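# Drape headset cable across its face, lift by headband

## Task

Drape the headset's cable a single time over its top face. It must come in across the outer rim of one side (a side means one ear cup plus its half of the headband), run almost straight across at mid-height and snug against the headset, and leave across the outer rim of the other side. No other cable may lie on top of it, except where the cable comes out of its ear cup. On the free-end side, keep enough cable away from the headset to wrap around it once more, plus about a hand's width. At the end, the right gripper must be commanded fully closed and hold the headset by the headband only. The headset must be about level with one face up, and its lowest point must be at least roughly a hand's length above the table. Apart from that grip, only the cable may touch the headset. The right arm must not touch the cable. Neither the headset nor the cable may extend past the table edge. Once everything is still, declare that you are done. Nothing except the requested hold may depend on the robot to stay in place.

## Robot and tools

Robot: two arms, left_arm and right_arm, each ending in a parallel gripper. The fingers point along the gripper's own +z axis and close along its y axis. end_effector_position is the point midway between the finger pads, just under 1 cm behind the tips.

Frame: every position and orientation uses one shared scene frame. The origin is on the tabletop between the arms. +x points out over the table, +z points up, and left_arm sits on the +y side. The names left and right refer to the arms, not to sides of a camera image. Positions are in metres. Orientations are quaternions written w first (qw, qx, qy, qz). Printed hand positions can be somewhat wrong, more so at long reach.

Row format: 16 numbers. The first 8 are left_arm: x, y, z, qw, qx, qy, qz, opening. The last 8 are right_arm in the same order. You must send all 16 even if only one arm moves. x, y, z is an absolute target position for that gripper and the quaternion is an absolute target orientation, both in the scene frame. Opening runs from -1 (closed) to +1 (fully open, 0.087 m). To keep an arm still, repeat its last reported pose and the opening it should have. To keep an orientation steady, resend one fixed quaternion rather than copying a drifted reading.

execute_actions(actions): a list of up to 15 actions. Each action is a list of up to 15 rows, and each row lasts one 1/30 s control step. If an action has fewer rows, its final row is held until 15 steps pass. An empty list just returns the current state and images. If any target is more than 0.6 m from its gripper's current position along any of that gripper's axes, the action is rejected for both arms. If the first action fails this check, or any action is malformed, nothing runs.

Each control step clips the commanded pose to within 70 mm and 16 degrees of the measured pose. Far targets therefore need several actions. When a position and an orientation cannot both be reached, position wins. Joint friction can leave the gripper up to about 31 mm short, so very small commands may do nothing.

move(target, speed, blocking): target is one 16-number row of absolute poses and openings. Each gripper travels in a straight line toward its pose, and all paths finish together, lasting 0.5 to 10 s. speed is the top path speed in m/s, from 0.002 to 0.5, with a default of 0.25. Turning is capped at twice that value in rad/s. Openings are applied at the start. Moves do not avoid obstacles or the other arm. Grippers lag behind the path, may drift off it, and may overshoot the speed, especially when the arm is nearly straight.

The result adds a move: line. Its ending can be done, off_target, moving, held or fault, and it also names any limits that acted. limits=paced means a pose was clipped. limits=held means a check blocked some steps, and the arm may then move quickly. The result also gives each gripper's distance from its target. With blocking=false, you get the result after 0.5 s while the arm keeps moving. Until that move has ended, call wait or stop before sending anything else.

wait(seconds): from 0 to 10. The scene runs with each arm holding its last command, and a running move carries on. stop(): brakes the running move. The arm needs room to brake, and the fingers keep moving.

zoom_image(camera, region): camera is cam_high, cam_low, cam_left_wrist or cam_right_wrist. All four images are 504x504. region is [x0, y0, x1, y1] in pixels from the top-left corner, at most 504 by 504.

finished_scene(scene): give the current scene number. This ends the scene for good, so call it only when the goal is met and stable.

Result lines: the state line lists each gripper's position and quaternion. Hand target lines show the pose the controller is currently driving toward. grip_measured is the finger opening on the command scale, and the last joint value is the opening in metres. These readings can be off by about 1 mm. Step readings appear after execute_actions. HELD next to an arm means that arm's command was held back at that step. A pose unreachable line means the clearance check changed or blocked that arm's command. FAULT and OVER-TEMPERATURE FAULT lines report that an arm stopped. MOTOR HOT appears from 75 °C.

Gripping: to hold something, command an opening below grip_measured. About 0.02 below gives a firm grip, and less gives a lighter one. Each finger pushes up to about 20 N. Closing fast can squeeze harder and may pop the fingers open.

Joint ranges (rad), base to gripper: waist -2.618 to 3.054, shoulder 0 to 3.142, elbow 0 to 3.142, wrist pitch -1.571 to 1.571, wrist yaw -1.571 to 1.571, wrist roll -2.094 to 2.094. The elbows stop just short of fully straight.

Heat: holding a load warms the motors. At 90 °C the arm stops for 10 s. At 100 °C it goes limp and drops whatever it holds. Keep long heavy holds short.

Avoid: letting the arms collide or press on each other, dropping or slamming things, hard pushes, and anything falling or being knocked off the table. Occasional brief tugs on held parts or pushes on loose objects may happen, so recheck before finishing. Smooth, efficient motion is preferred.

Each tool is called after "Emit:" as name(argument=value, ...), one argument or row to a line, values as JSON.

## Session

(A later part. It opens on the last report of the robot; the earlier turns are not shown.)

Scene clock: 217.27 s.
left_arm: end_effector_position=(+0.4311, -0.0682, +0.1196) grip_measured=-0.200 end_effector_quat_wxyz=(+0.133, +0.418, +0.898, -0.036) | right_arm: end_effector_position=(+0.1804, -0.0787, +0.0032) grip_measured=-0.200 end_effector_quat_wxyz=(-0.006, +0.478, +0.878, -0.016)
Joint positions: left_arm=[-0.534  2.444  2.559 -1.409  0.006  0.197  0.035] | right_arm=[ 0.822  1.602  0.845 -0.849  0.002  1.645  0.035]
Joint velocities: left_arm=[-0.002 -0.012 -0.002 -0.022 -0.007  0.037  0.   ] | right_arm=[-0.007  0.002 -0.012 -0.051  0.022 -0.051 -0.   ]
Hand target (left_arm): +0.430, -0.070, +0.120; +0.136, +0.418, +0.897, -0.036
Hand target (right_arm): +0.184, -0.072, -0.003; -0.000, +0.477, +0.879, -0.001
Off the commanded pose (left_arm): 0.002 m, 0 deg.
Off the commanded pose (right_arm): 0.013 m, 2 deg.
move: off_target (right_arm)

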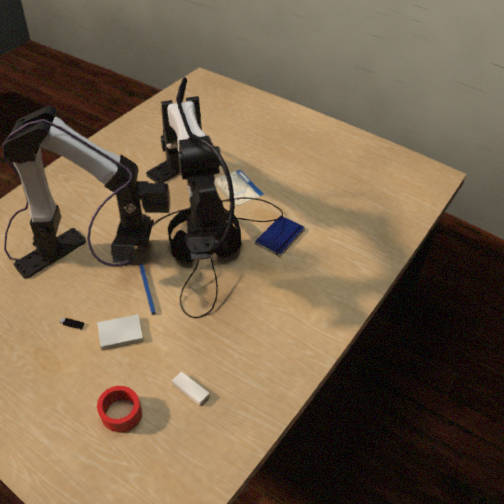

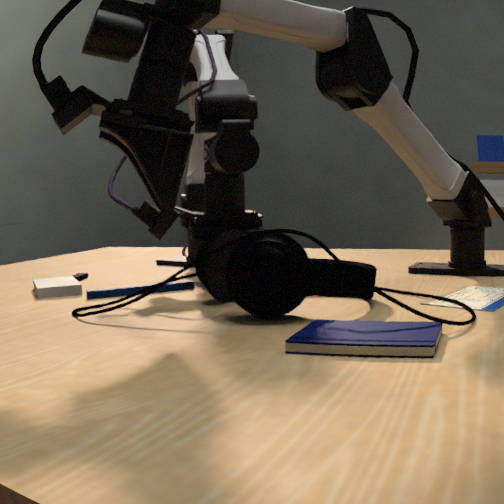

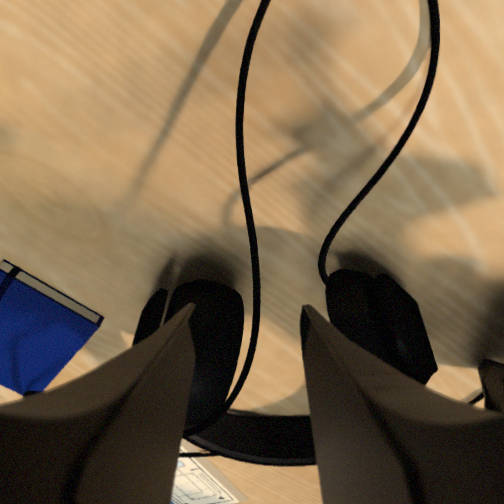

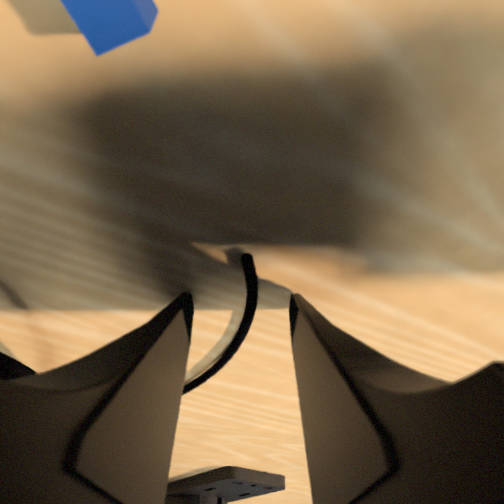

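Emit:
execute_actions(
  actions=[
    [[0.437,-0.074,0.09,0.133,0.418,0.898,-0.036,-0.2,0.186,-0.07,-0.004,0,0.477,0.879,0,-0.7]],
    [[0.445,-0.078,0.06,0.133,0.418,0.898,-0.036,-0.2,0.186,-0.07,-0.004,0,0.477,0.879,0,-0.965]],
    [[0.445,-0.078,0.055,0.133,0.418,0.898,-0.036,-0.2,0.186,-0.07,-0.004,0,0.477,0.879,0,-0.965]],
  ],
)

Scene clock: 219.20 s.
left_arm: end_effector_position=(+0.4454, -0.0796, +0.0644) grip_measured=-0.200 end_effector_quat_wxyz=(+0.140, +0.418, +0.897, -0.037) | right_arm: end_effector_position=(+0.1850, -0.0750, +0.0028) grip_measured=-0.939 end_effector_quat_wxyz=(-0.002, +0.478, +0.878, -0.006)
Joint positions: left_arm=[-0.534  2.451  2.344 -1.173  0.006  0.197  0.035] | right_arm=[ 0.822  1.604  0.845 -0.825  0.001  1.646  0.003]
Joint velocities: left_arm=[ 0.002  0.002 -0.007  0.022 -0.095  0.037  0.   ] | right_arm=[ 0.007 -0.012 -0.012 -0.081  0.037 -0.081 -0.002]
Hand target (left_arm): +0.445, -0.078, +0.055; +0.133, +0.418, +0.898, -0.036
Hand target (right_arm): +0.186, -0.070, -0.004; -0.000, +0.477, +0.879, -0.000
Off the commanded pose (left_arm): 0.010 m, 1 deg.
Off the commanded pose (right_arm): 0.009 m, 1 deg.
Step readings (end_effector_position; steps 1 to 15: 1st action; 16 to 30: 2nd action; 31 to 45: 3rd action):
0: left_arm (+0.4316, -0.0686, +0.1198) | right_arm (+0.1804, -0.0787, +0.0032)
1: left_arm (+0.4322, -0.0691, +0.1172) | right_arm (+0.1818, -0.0776, +0.0032)
2: left_arm (+0.4324, -0.0693, +0.1136) | right_arm (+0.1838, -0.0761, +0.0030)
4: left_arm (+0.4318, -0.0688, +0.1038) | right_arm (+0.1847, -0.0754, +0.0028)
8: left_arm (+0.4316, -0.0686, +0.0948) | right_arm (+0.1847, -0.0754, +0.0028)
15: left_arm (+0.4364, -0.0724, +0.0954) | right_arm (+0.1847, -0.0754, +0.0028)
16: left_arm (+0.4374, -0.0733, +0.0924) | right_arm (+0.1847, -0.0753, +0.0028)
17: left_arm (+0.4386, -0.0742, +0.0889) | right_arm (+0.1849, -0.0751, +0.0028)
19: left_arm (+0.4386, -0.0742, +0.0790) | right_arm (+0.1850, -0.0750, +0.0028)
23: left_arm (+0.4396, -0.0750, +0.0679) | right_arm (+0.1850, -0.0750, +0.0028)
30: left_arm (+0.4433, -0.0779, +0.0681) | right_arm (+0.1850, -0.0750, +0.0028)
31: left_arm (+0.4438, -0.0783, +0.0676) | right_arm (+0.1850, -0.0750, +0.0028)
32: left_arm (+0.4443, -0.0787, +0.0669) | right_arm (+0.1850, -0.0750, +0.0028)
34: left_arm (+0.4441, -0.0786, +0.0649) | right_arm (+0.1850, -0.0750, +0.0028)
38: left_arm (+0.4445, -0.0789, +0.0642) | right_arm (+0.1850, -0.0750, +0.0028)
45: end_effector_position above

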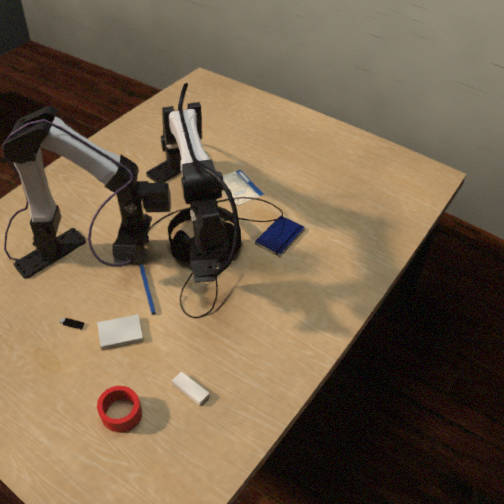

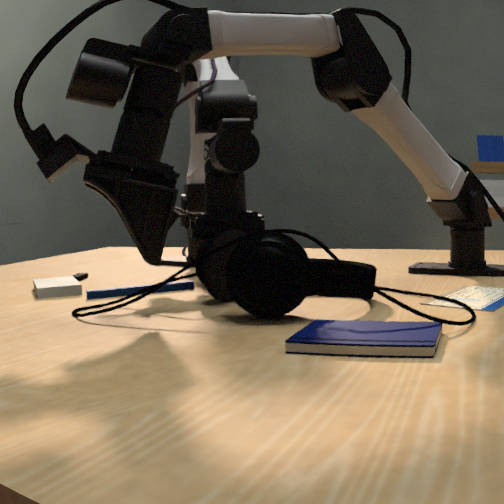

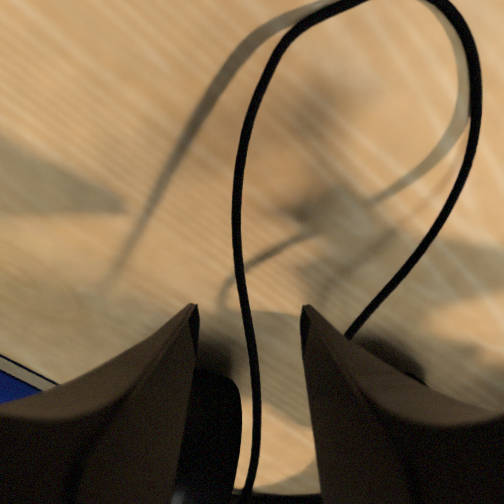

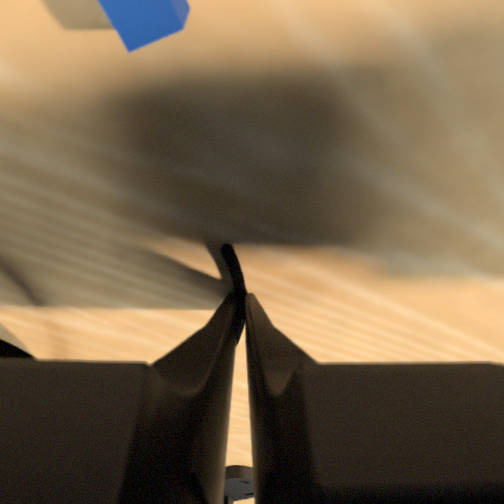

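Emit:
execute_actions(
  actions=[
    [[0.452,-0.083,0.03,0.133,0.418,0.898,-0.036,-0.2,0.18,-0.09,0.03,0,0.477,0.879,0,-0.965]],
    [[0.455,-0.085,0.018,0.133,0.418,0.898,-0.036,-0.2,0.175,-0.13,0.04,0,0.477,0.879,0,-0.965]],
  ],
)

Scene clock: 220.80 s.
left_arm: end_effector_position=(+0.4558, -0.0879, +0.0335) grip_measured=-0.200 end_effector_quat_wxyz=(+0.145, +0.417, +0.896, -0.039) | right_arm: end_effector_position=(+0.1826, -0.1223, +0.0416) grip_measured=-0.939 end_effector_quat_wxyz=(+0.006, +0.479, +0.877, +0.011)
Joint positions: left_arm=[-0.534  2.504  2.316 -1.081  0.006  0.197  0.035] | right_arm=[ 0.652  1.39   0.818 -0.974 -0.002  1.479  0.003]
Joint velocities: left_arm=[-0.017  0.007 -0.017 -0.007  0.007 -0.007  0.001] | right_arm=[-0.007 -0.007 -0.007 -0.051 -0.007 -0.037  0.001]
Hand target (left_arm): +0.454, -0.085, +0.018; +0.133, +0.418, +0.898, -0.036
Hand target (right_arm): +0.175, -0.129, +0.040; -0.001, +0.477, +0.879, +0.002
Off the commanded pose (left_arm): 0.016 m, 1 deg.
Off the commanded pose (right_arm): 0.011 m, 1 deg.
Step readings (end_effector_position; steps 1 to 15: 1st action; 16 to 30: 2nd action):
0: left_arm (+0.4456, -0.0798, +0.0644) | right_arm (+0.1850, -0.0750, +0.0028)
1: left_arm (+0.4463, -0.0803, +0.0625) | right_arm (+0.1850, -0.0756, +0.0052)
2: left_arm (+0.4478, -0.0815, +0.0608) | right_arm (+0.1843, -0.0779, +0.0098)
4: left_arm (+0.4488, -0.0824, +0.0539) | right_arm (+0.1854, -0.0804, +0.0199)
8: left_arm (+0.4497, -0.0831, +0.0423) | right_arm (+0.1825, -0.0844, +0.0250)
15: left_arm (+0.4510, -0.0841, +0.0405) | right_arm (+0.1789, -0.0870, +0.0249)
16: left_arm (+0.4515, -0.0845, +0.0400) | right_arm (+0.1793, -0.0898, +0.0262)
17: left_arm (+0.4527, -0.0854, +0.0396) | right_arm (+0.1812, -0.0978, +0.0288)
19: left_arm (+0.4543, -0.0868, +0.0381) | right_arm (+0.1855, -0.1120, +0.0363)
23: left_arm (+0.4554, -0.0876, +0.0345) | right_arm (+0.1862, -0.1203, +0.0417)
30: end_effector_position above

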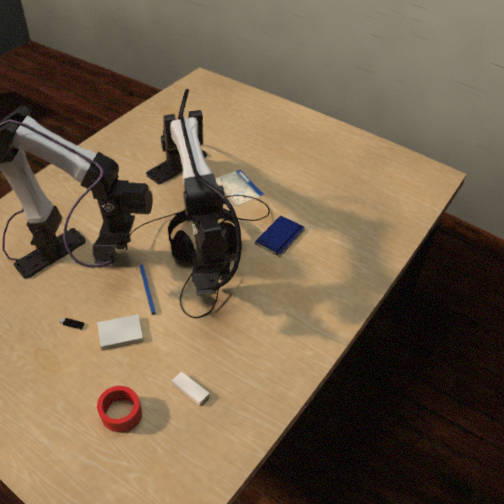

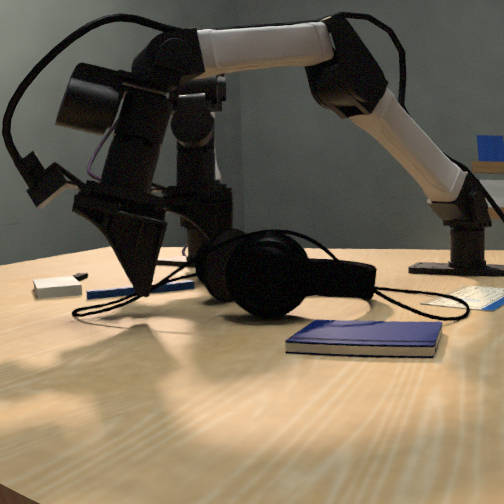

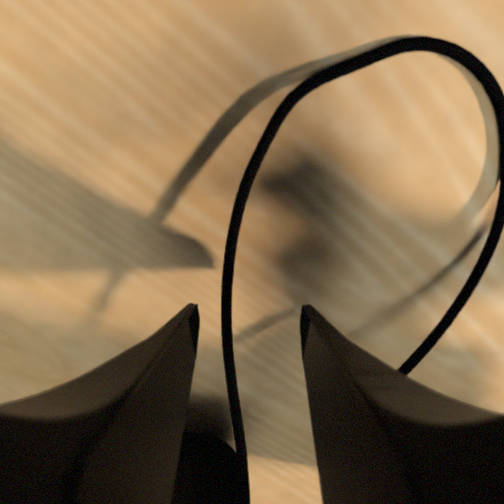

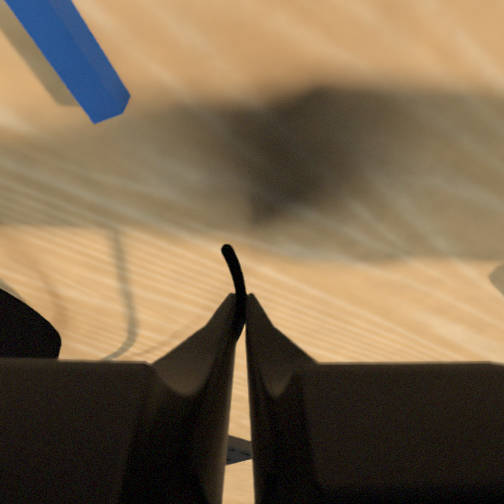

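Emit:
execute_actions(
  actions=[
    [[0.455,-0.085,0.012,0.133,0.418,0.898,-0.036,-0.7,0.175,-0.15,0.04,0,0.477,0.879,0,-0.965]],
    [[0.455,-0.085,0.012,0.133,0.418,0.898,-0.036,-0.985,0.175,-0.17,0.04,0,0.477,0.879,0,-0.965]],
    [[0.455,-0.085,0.012,0.133,0.418,0.898,-0.036,-0.985,0.175,-0.17,0.04,0,0.477,0.879,0,-0.965]],
  ],
)

Scene clock: 223.20 s.
left_arm: end_effector_position=(+0.4562, -0.0882, +0.0277) grip_measured=-0.960 end_effector_quat_wxyz=(+0.146, +0.417, +0.896, -0.039) | right_arm: end_effector_position=(+0.1838, -0.1637, +0.0425) grip_measured=-0.939 end_effector_quat_wxyz=(+0.007, +0.476, +0.879, +0.010)
Joint positions: left_arm=[-0.534  2.504  2.292 -1.057  0.006  0.197  0.002] | right_arm=[ 0.465  1.331  0.777 -0.994 -0.004  1.284  0.003]
Joint velocities: left_arm=[ 0.002 -0.012 -0.022 -0.037  0.022  0.037 -0.001] | right_arm=[-0.002 -0.002  0.002 -0.051 -0.037 -0.037 -0.001]
Hand target (left_arm): +0.455, -0.085, +0.012; +0.133, +0.418, +0.898, -0.036
Hand target (right_arm): +0.175, -0.170, +0.040; -0.000, +0.477, +0.879, +0.000
Off the commanded pose (left_arm): 0.016 m, 2 deg.
Off the commanded pose (right_arm): 0.011 m, 1 deg.
Step readings (end_effector_position; steps 1 to 15: 1st action; 16 to 30: 2nd action; 31 to 45: 3rd action):
0: left_arm (+0.4561, -0.0881, +0.0335) | right_arm (+0.1818, -0.1227, +0.0416)
1: left_arm (+0.4562, -0.0882, +0.0325) | right_arm (+0.1819, -0.1249, +0.0416)
2: left_arm (+0.4563, -0.0883, +0.0314) | right_arm (+0.1830, -0.1299, +0.0416)
4: left_arm (+0.4553, -0.0875, +0.0286) | right_arm (+0.1841, -0.1388, +0.0419)
8: left_arm (+0.4551, -0.0874, +0.0275) | right_arm (+0.1841, -0.1425, +0.0425)
15: left_arm (+0.4561, -0.0882, +0.0277) | right_arm (+0.1836, -0.1428, +0.0425)
16: left_arm (+0.4561, -0.0882, +0.0277) | right_arm (+0.1836, -0.1450, +0.0424)
17: left_arm (+0.4561, -0.0882, +0.0277) | right_arm (+0.1843, -0.1503, +0.0423)
19: left_arm (+0.4561, -0.0882, +0.0277) | right_arm (+0.1849, -0.1592, +0.0423)
23: left_arm (+0.4562, -0.0882, +0.0277) | right_arm (+0.1845, -0.1632, +0.0425)
30: left_arm (+0.4562, -0.0882, +0.0277) | right_arm (+0.1839, -0.1636, +0.0425)
31: left_arm (+0.4562, -0.0882, +0.0277) | right_arm (+0.1839, -0.1636, +0.0425)
32: left_arm (+0.4562, -0.0882, +0.0277) | right_arm (+0.1839, -0.1636, +0.0425)
34: left_arm (+0.4562, -0.0882, +0.0277) | right_arm (+0.1838, -0.1636, +0.0425)
38: left_arm (+0.4562, -0.0882, +0.0277) | right_arm (+0.1838, -0.1637, +0.0425)
45: end_effector_position above

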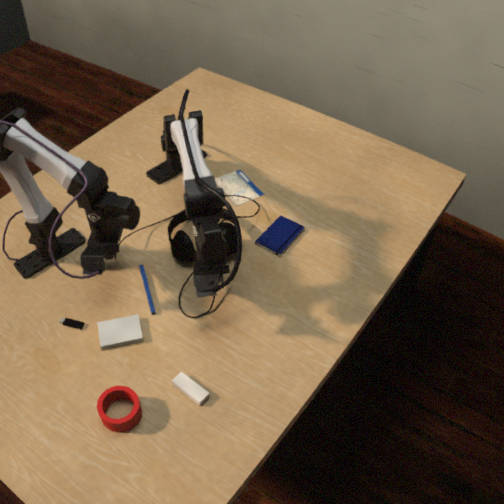

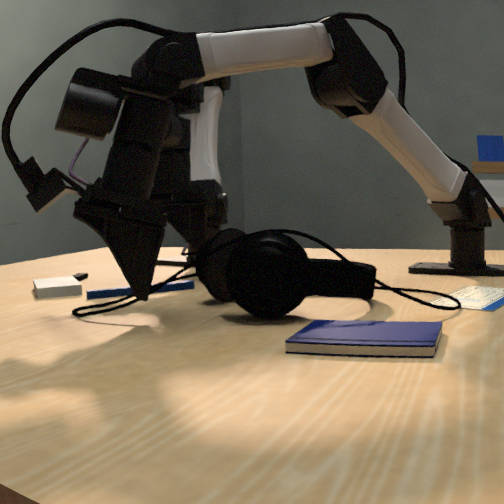

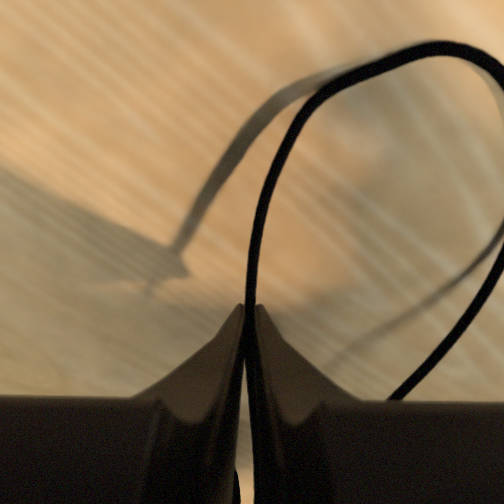

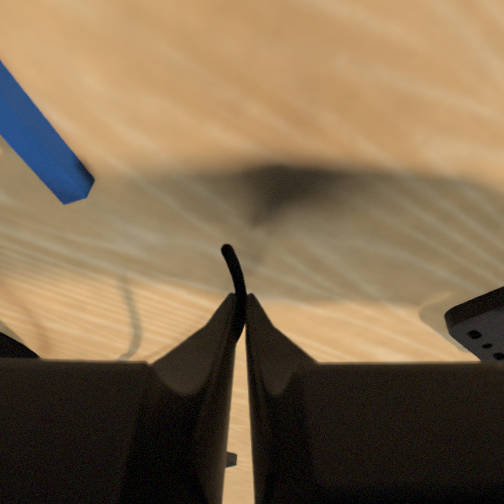

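Emit:
move(
  target=[0.47,-0.075,0.10,0.19,0.414,0.889,-0.02,-0.985,0.175,-0.17,0.04,0,0.477,0.879,0,-0.965],
  speed=0.12,
)

Emit:
move(
  target=[0.515,0.005,0.095,0.2076,0.413,0.886,0.011,-0.985,0.18,-0.20,0.04,0,0.477,0.879,0,-0.965],
  speed=0.12,
)

Scene clock: 225.97 s.
left_arm: end_effector_position=(+0.4695, -0.0819, +0.0966) grip_measured=-0.960 end_effector_quat_wxyz=(+0.194, +0.415, +0.888, -0.026) | right_arm: end_effector_position=(+0.1838, -0.1637, +0.0425) grip_measured=-0.939 end_effector_quat_wxyz=(+0.007, +0.476, +0.879, +0.010)
Joint positions: left_arm=[-0.525  2.453  2.457 -1.182 -0.036  0.218  0.002] | right_arm=[ 0.465  1.331  0.777 -0.994 -0.004  1.284  0.003]
Joint velocities: left_arm=[-0.007  0.002  0.017 -0.022  0.007  0.037  0.   ] | right_arm=[-0.002 -0.012 -0.007 -0.066  0.022 -0.007 -0.   ]
Hand target (left_arm): +0.471, -0.076, +0.100; +0.191, +0.415, +0.889, -0.020
Hand target (right_arm): +0.175, -0.170, +0.040; -0.000, +0.477, +0.879, +0.000
Off the commanded pose (left_arm): 0.008 m, 1 deg.
Off the commanded pose (right_arm): 0.011 m, 1 deg.
move: off_target (right_arm)

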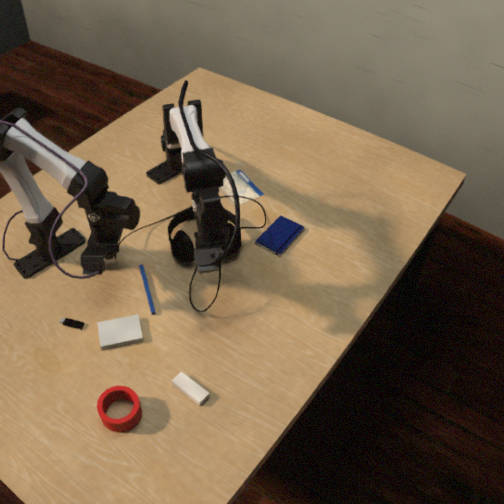

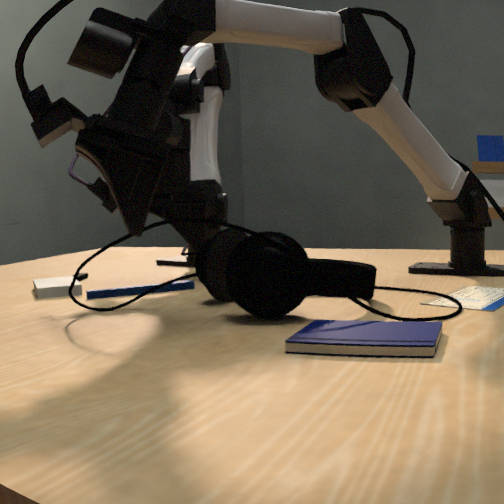

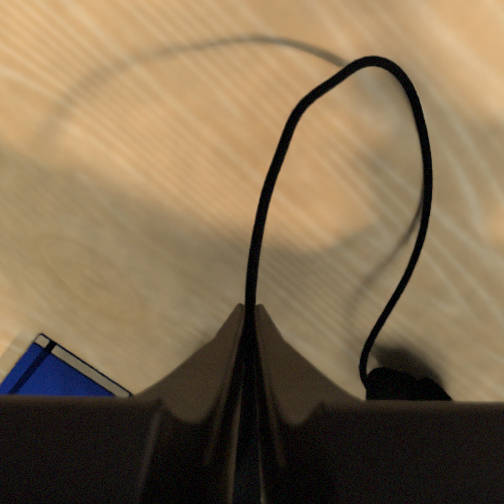

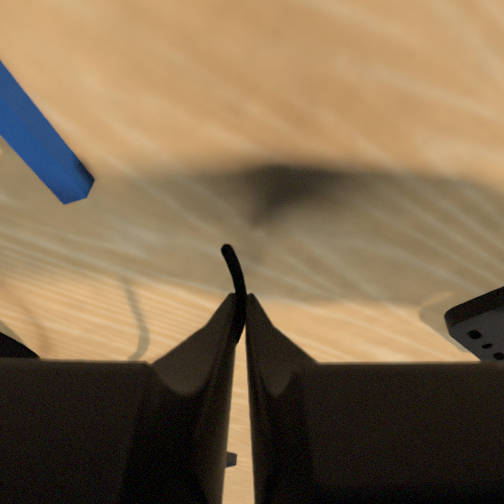

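Scene clock: 227.23 s.
left_arm: end_effector_position=(+0.5144, +0.0035, +0.0946) grip_measured=-0.960 end_effector_quat_wxyz=(+0.205, +0.411, +0.888, +0.007) | right_arm: end_effector_position=(+0.1907, -0.1949, +0.0424) grip_measured=-0.939 end_effector_quat_wxyz=(+0.008, +0.477, +0.879, +0.008)
Joint positions: left_arm=[-0.354  2.358  2.271 -1.072 -0.039  0.38   0.002] | right_arm=[ 0.307  1.331  0.777 -0.994 -0.004  1.129  0.003]
Joint velocities: left_arm=[-0.017  0.007 -0.012 -0.022 -0.037  0.037  0.   ] | right_arm=[-0.002 -0.002 -0.002 -0.037  0.022 -0.022 -0.001]
Hand target (left_arm): +0.515, +0.006, +0.095; +0.208, +0.413, +0.887, +0.011
Hand target (right_arm): +0.180, -0.199, +0.040; -0.001, +0.477, +0.879, +0.002
Off the commanded pose (left_arm): 0.002 m, 1 deg.
Off the commanded pose (right_arm): 0.012 m, 1 deg.
move: off_target (right_arm)

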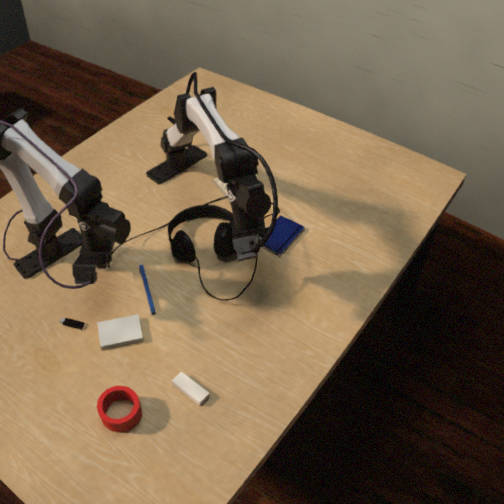

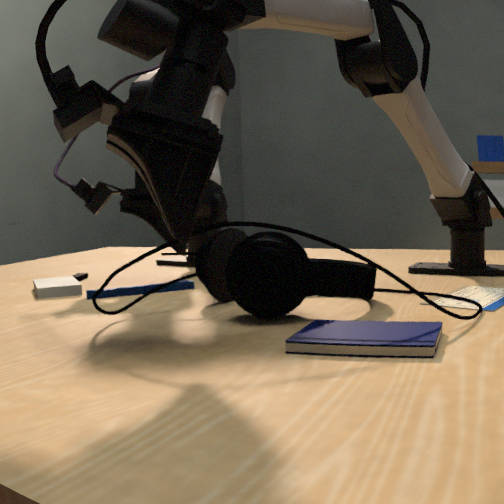

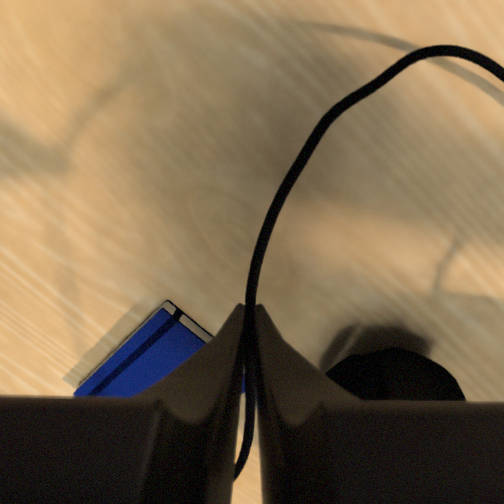

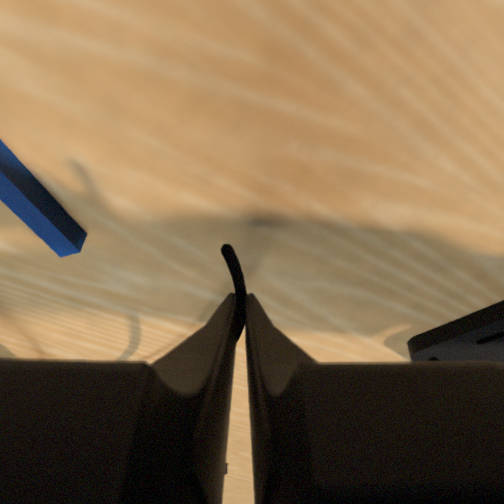

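Emit:
move(
  target=[0.50,0.04,0.055,0.17,0.40,0.90,0.01,-0.985,0.19,-0.25,0.04,0,0.477,0.879,0,-0.965],
  speed=0.12,
)

Emit:
move(
  target=[0.445,0.11,0.055,0.0866,0.2995,0.950,0.008,-0.985,0.22,-0.33,0.04,0,0.477,0.879,0,-0.965],
  speed=0.12,
)

Scene clock: 229.00 s.
left_arm: end_effector_position=(+0.5002, +0.0379, +0.0559) grip_measured=-0.960 end_effector_quat_wxyz=(+0.169, +0.399, +0.901, +0.011) | right_arm: end_effector_position=(+0.1905, -0.2464, +0.0404) grip_measured=-0.939 end_effector_quat_wxyz=(+0.005, +0.477, +0.879, +0.004)
Joint positions: left_arm=[-0.305  2.294  2.023 -0.961 -0.032  0.394  0.002] | right_arm=[ 0.052  1.342  0.777 -0.994 -0.004  0.873  0.003]
Joint velocities: left_arm=[-0.012 -0.007  0.017 -0.037  0.007 -0.051  0.001] | right_arm=[-0.007  0.002  0.012 -0.007 -0.007 -0.007 -0.   ]
Hand target (left_arm): +0.499, +0.040, +0.055; +0.170, +0.400, +0.901, +0.010
Hand target (right_arm): +0.190, -0.249, +0.040; -0.000, +0.477, +0.879, +0.003
Off the commanded pose (left_arm): 0.002 m, 0 deg.
Off the commanded pose (right_arm): 0.004 m, 1 deg.
move: done

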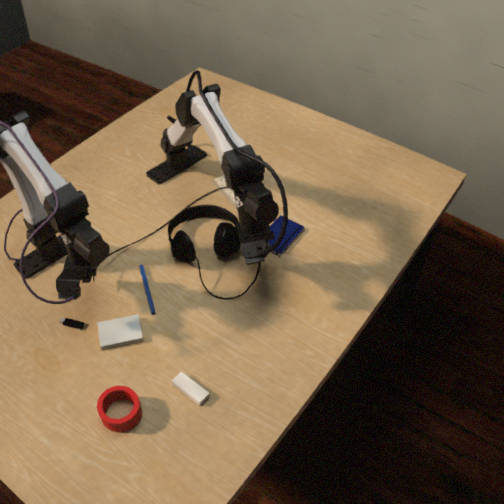

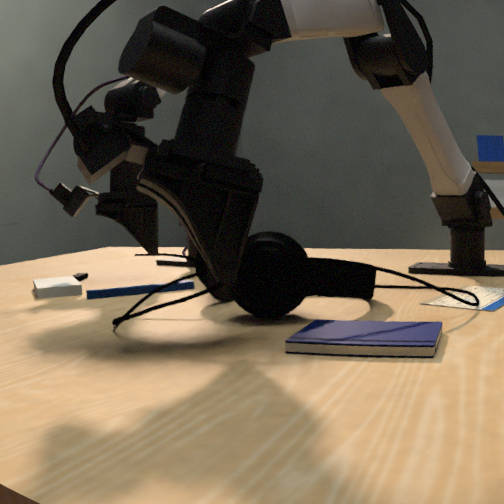

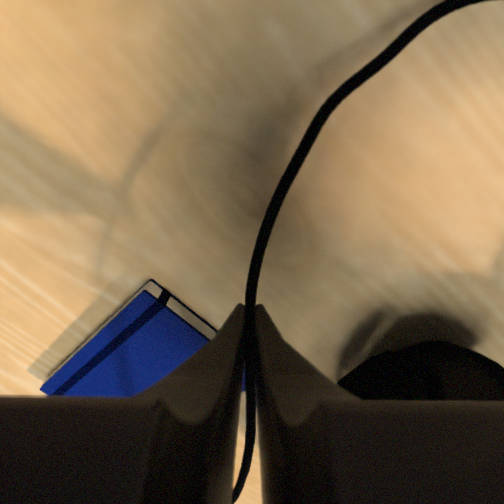

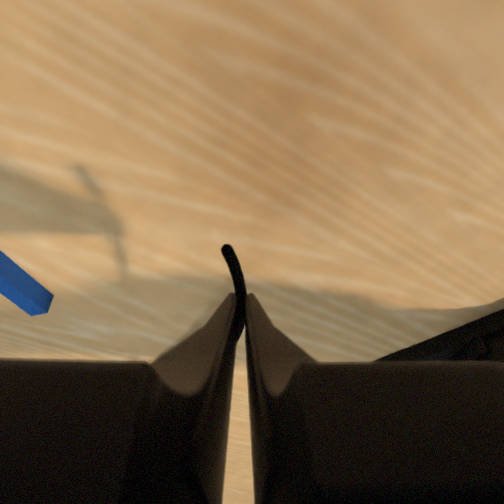

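Scene clock: 230.57 s.
left_arm: end_effector_position=(+0.4558, +0.1039, +0.0565) grip_measured=-0.960 end_effector_quat_wxyz=(+0.104, +0.305, +0.947, +0.010) | right_arm: end_effector_position=(+0.2100, -0.3210, +0.0367) grip_measured=-0.939 end_effector_quat_wxyz=(-0.016, +0.477, +0.878, +0.001)
Joint positions: left_arm=[-0.198  2.154  1.814 -1.022 -0.024  0.288  0.002] | right_arm=[-0.25   1.549  0.933 -0.986 -0.004  0.573  0.003]
Joint velocities: left_arm=[ 0.002 -0.017  0.007  0.007 -0.007 -0.11  -0.   ] | right_arm=[-0.002  0.012  0.002  0.081  0.066 -0.007  0.001]
Hand target (left_arm): +0.445, +0.110, +0.056; +0.087, +0.299, +0.950, +0.008
Hand target (right_arm): +0.220, -0.329, +0.040; +0.001, +0.477, +0.879, +0.004
Off the commanded pose (left_arm): 0.012 m, 2 deg.
Off the commanded pose (right_arm): 0.014 m, 2 deg.
move: off_target (left_arm, right_arm)

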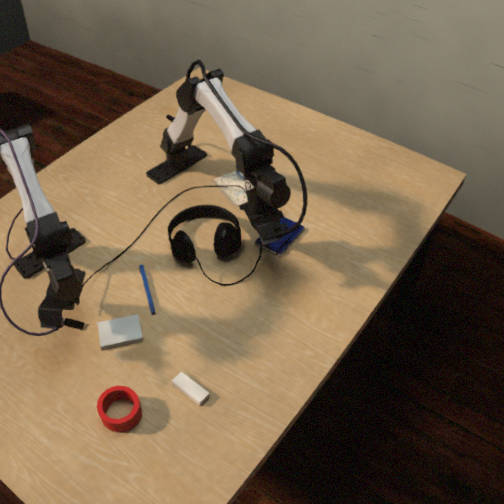

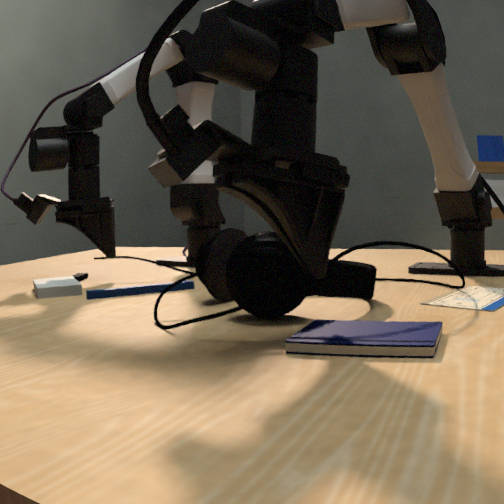

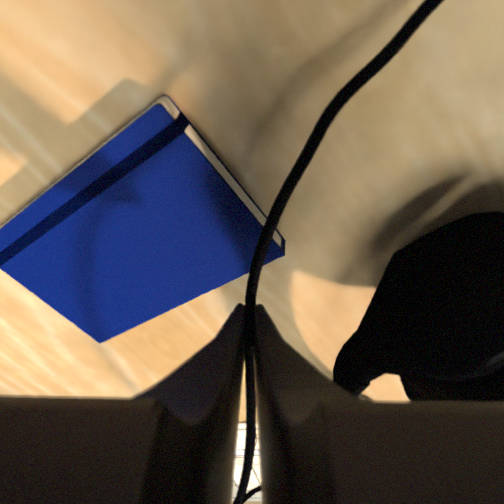

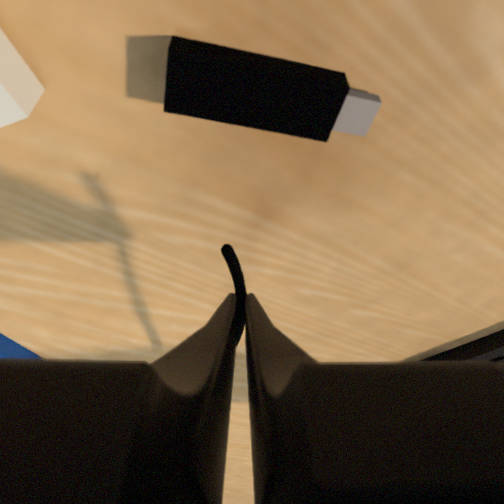

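Emit:
move(
  target=[0.425,0.125,0.10,0.068,-0.0435,0.9966,-0.016,-0.985,0.25,-0.38,0.05,0,0.477,0.879,0,-0.965],
  speed=0.15,
)

Emit:
move(
  target=[0.36,0.06,0.10,0,-0.358,0.934,0,-0.985,0.28,-0.43,0.05,0,0.477,0.879,0,-0.965],
  speed=0.15,
)

Scene clock: 234.50 s.
left_arm: end_effector_position=(+0.4259, +0.1225, +0.0908) grip_measured=-0.960 end_effector_quat_wxyz=(+0.066, -0.034, +0.997, -0.013) | right_arm: end_effector_position=(+0.2491, -0.3742, +0.0451) grip_measured=-0.939 end_effector_quat_wxyz=(+0.001, +0.476, +0.879, +0.002)
Joint positions: left_arm=[-0.11   2.079  1.837 -1.194 -0.013 -0.318  0.002] | right_arm=[-0.358  1.725  1.163 -1.007 -0.004  0.462  0.003]
Joint velocities: left_arm=[-0.012  0.007 -0.022 -0.007 -0.037  0.007 -0.   ] | right_arm=[ 0.007 -0.012 -0.002 -0.139 -0.007 -0.037 -0.001]
Hand target (left_arm): +0.425, +0.125, +0.100; +0.069, -0.044, +0.997, -0.016
Hand target (right_arm): +0.251, -0.380, +0.049; +0.001, +0.477, +0.879, +0.001
Off the commanded pose (left_arm): 0.010 m, 1 deg.
Off the commanded pose (right_arm): 0.008 m, 0 deg.
move: done

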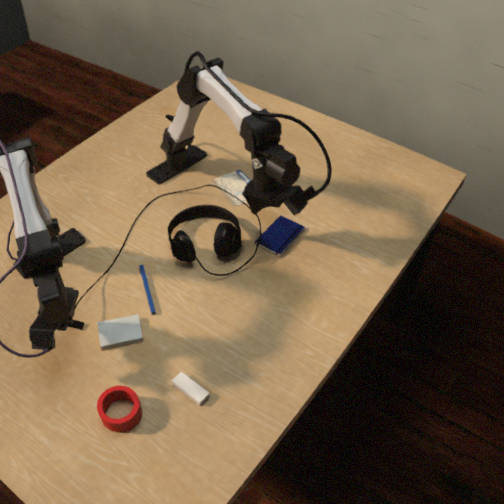

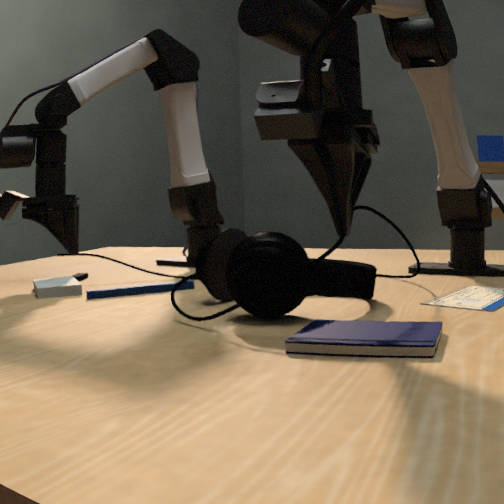

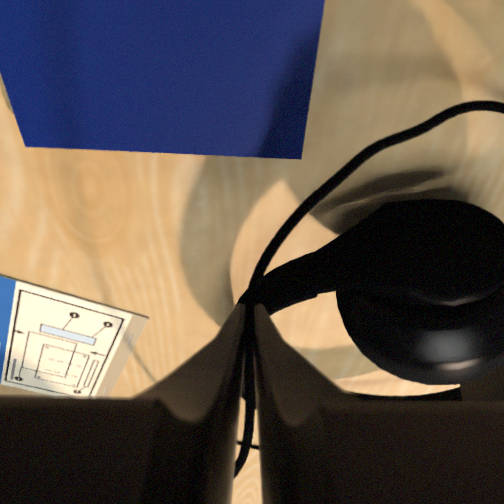

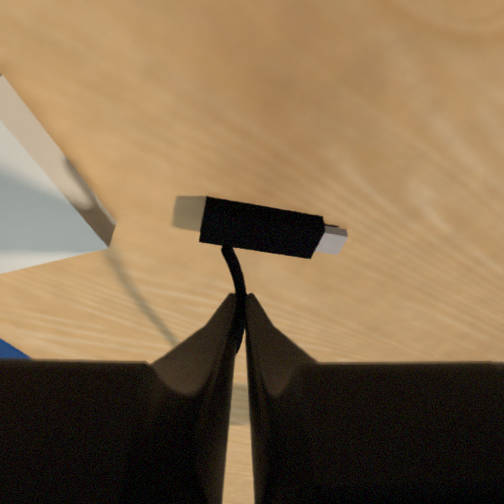

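Scene clock: 237.23 s.
left_arm: end_effector_position=(+0.3733, +0.0592, +0.1007) grip_measured=-0.961 end_effector_quat_wxyz=(+0.015, -0.358, +0.934, -0.007) | right_arm: end_effector_position=(+0.2800, -0.4239, +0.0451) grip_measured=-0.939 end_effector_quat_wxyz=(+0.000, +0.476, +0.879, +0.002)
Joint positions: left_arm=[-0.246  1.984  1.727 -1.282 -0.01  -1.117  0.002] | right_arm=[-0.435  1.919  1.409 -1.061 -0.004  0.385  0.003]
Joint velocities: left_arm=[-0.012 -0.007  0.002  0.022 -0.051 -0.139 -0.001] | right_arm=[ 0.002 -0.007  0.002  0.037 -0.037  0.081 -0.001]
Hand target (left_arm): +0.361, +0.059, +0.101; -0.001, -0.359, +0.933, +0.000
Hand target (right_arm): +0.280, -0.430, +0.049; +0.001, +0.477, +0.879, +0.001
Off the commanded pose (left_arm): 0.013 m, 2 deg.
Off the commanded pose (right_arm): 0.008 m, 0 deg.
move: off_target (left_arm)

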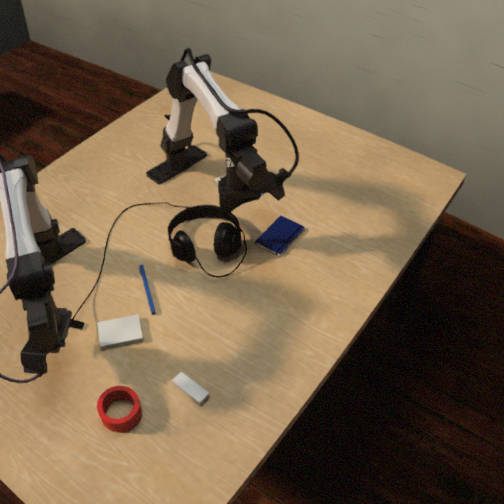

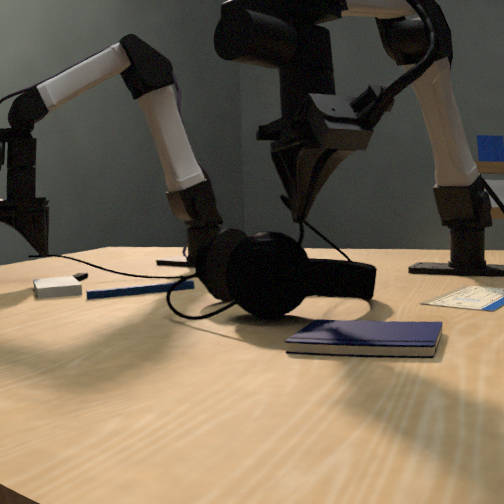

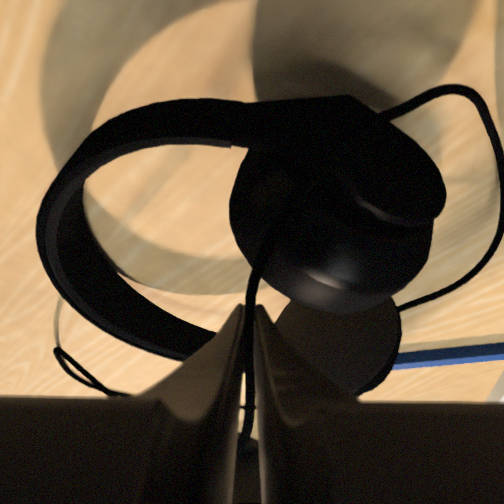

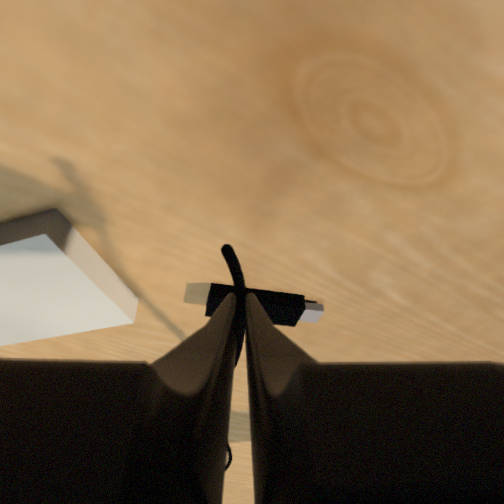

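Emit:
move(
  target=[0.345,0.10,0.09,0,-0.30,0.954,0,-0.985,0.28,-0.43,0.05,0,0.477,0.879,0,-0.965],
  speed=0.08,
)

Scene clock: 239.30 s.
left_arm: end_effector_position=(+0.3470, +0.0977, +0.0913) grip_measured=-0.961 end_effector_quat_wxyz=(+0.001, -0.300, +0.954, +0.005) | right_arm: end_effector_position=(+0.2793, -0.4234, +0.0452) grip_measured=-0.939 end_effector_quat_wxyz=(-0.002, +0.476, +0.879, +0.002)
Joint positions: left_arm=[-0.179  1.889  1.556 -1.243 -0.009 -0.929  0.002] | right_arm=[-0.435  1.919  1.409 -1.065 -0.004  0.385  0.003]
Joint velocities: left_arm=[-0.007  0.002  0.012 -0.007 -0.037  0.007 -0.001] | right_arm=[-0.002  0.007 -0.002 -0.007  0.022 -0.007 -0.001]
Hand target (left_arm): +0.345, +0.100, +0.090; +0.000, -0.300, +0.954, -0.000
Hand target (right_arm): +0.280, -0.430, +0.050; +0.000, +0.477, +0.879, +0.000
Off the commanded pose (left_arm): 0.003 m, 1 deg.
Off the commanded pose (right_arm): 0.008 m, 0 deg.
move: done

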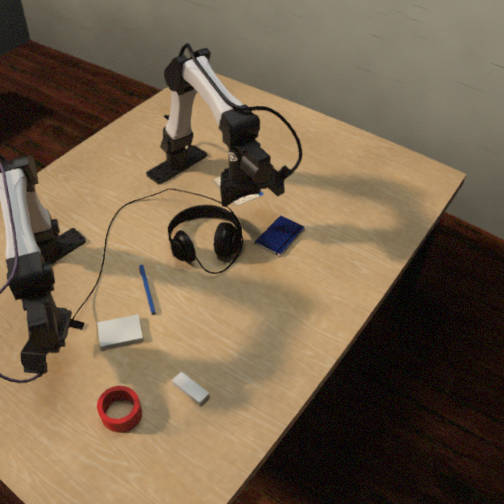

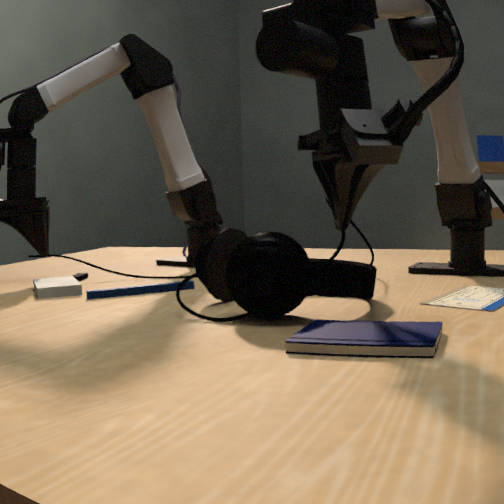

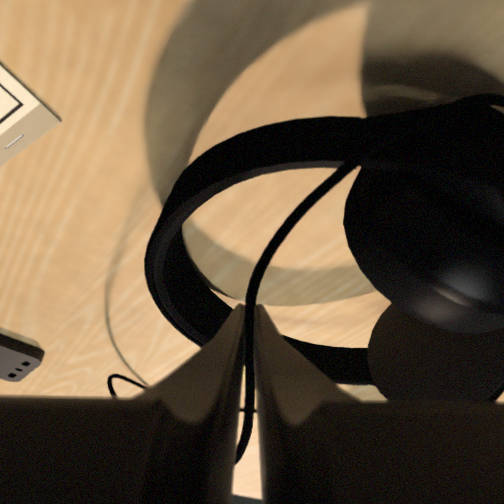

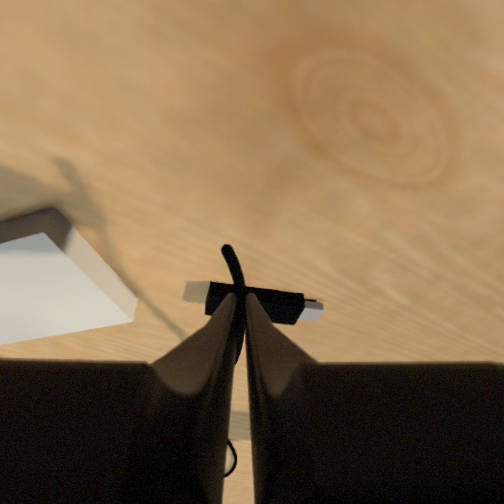

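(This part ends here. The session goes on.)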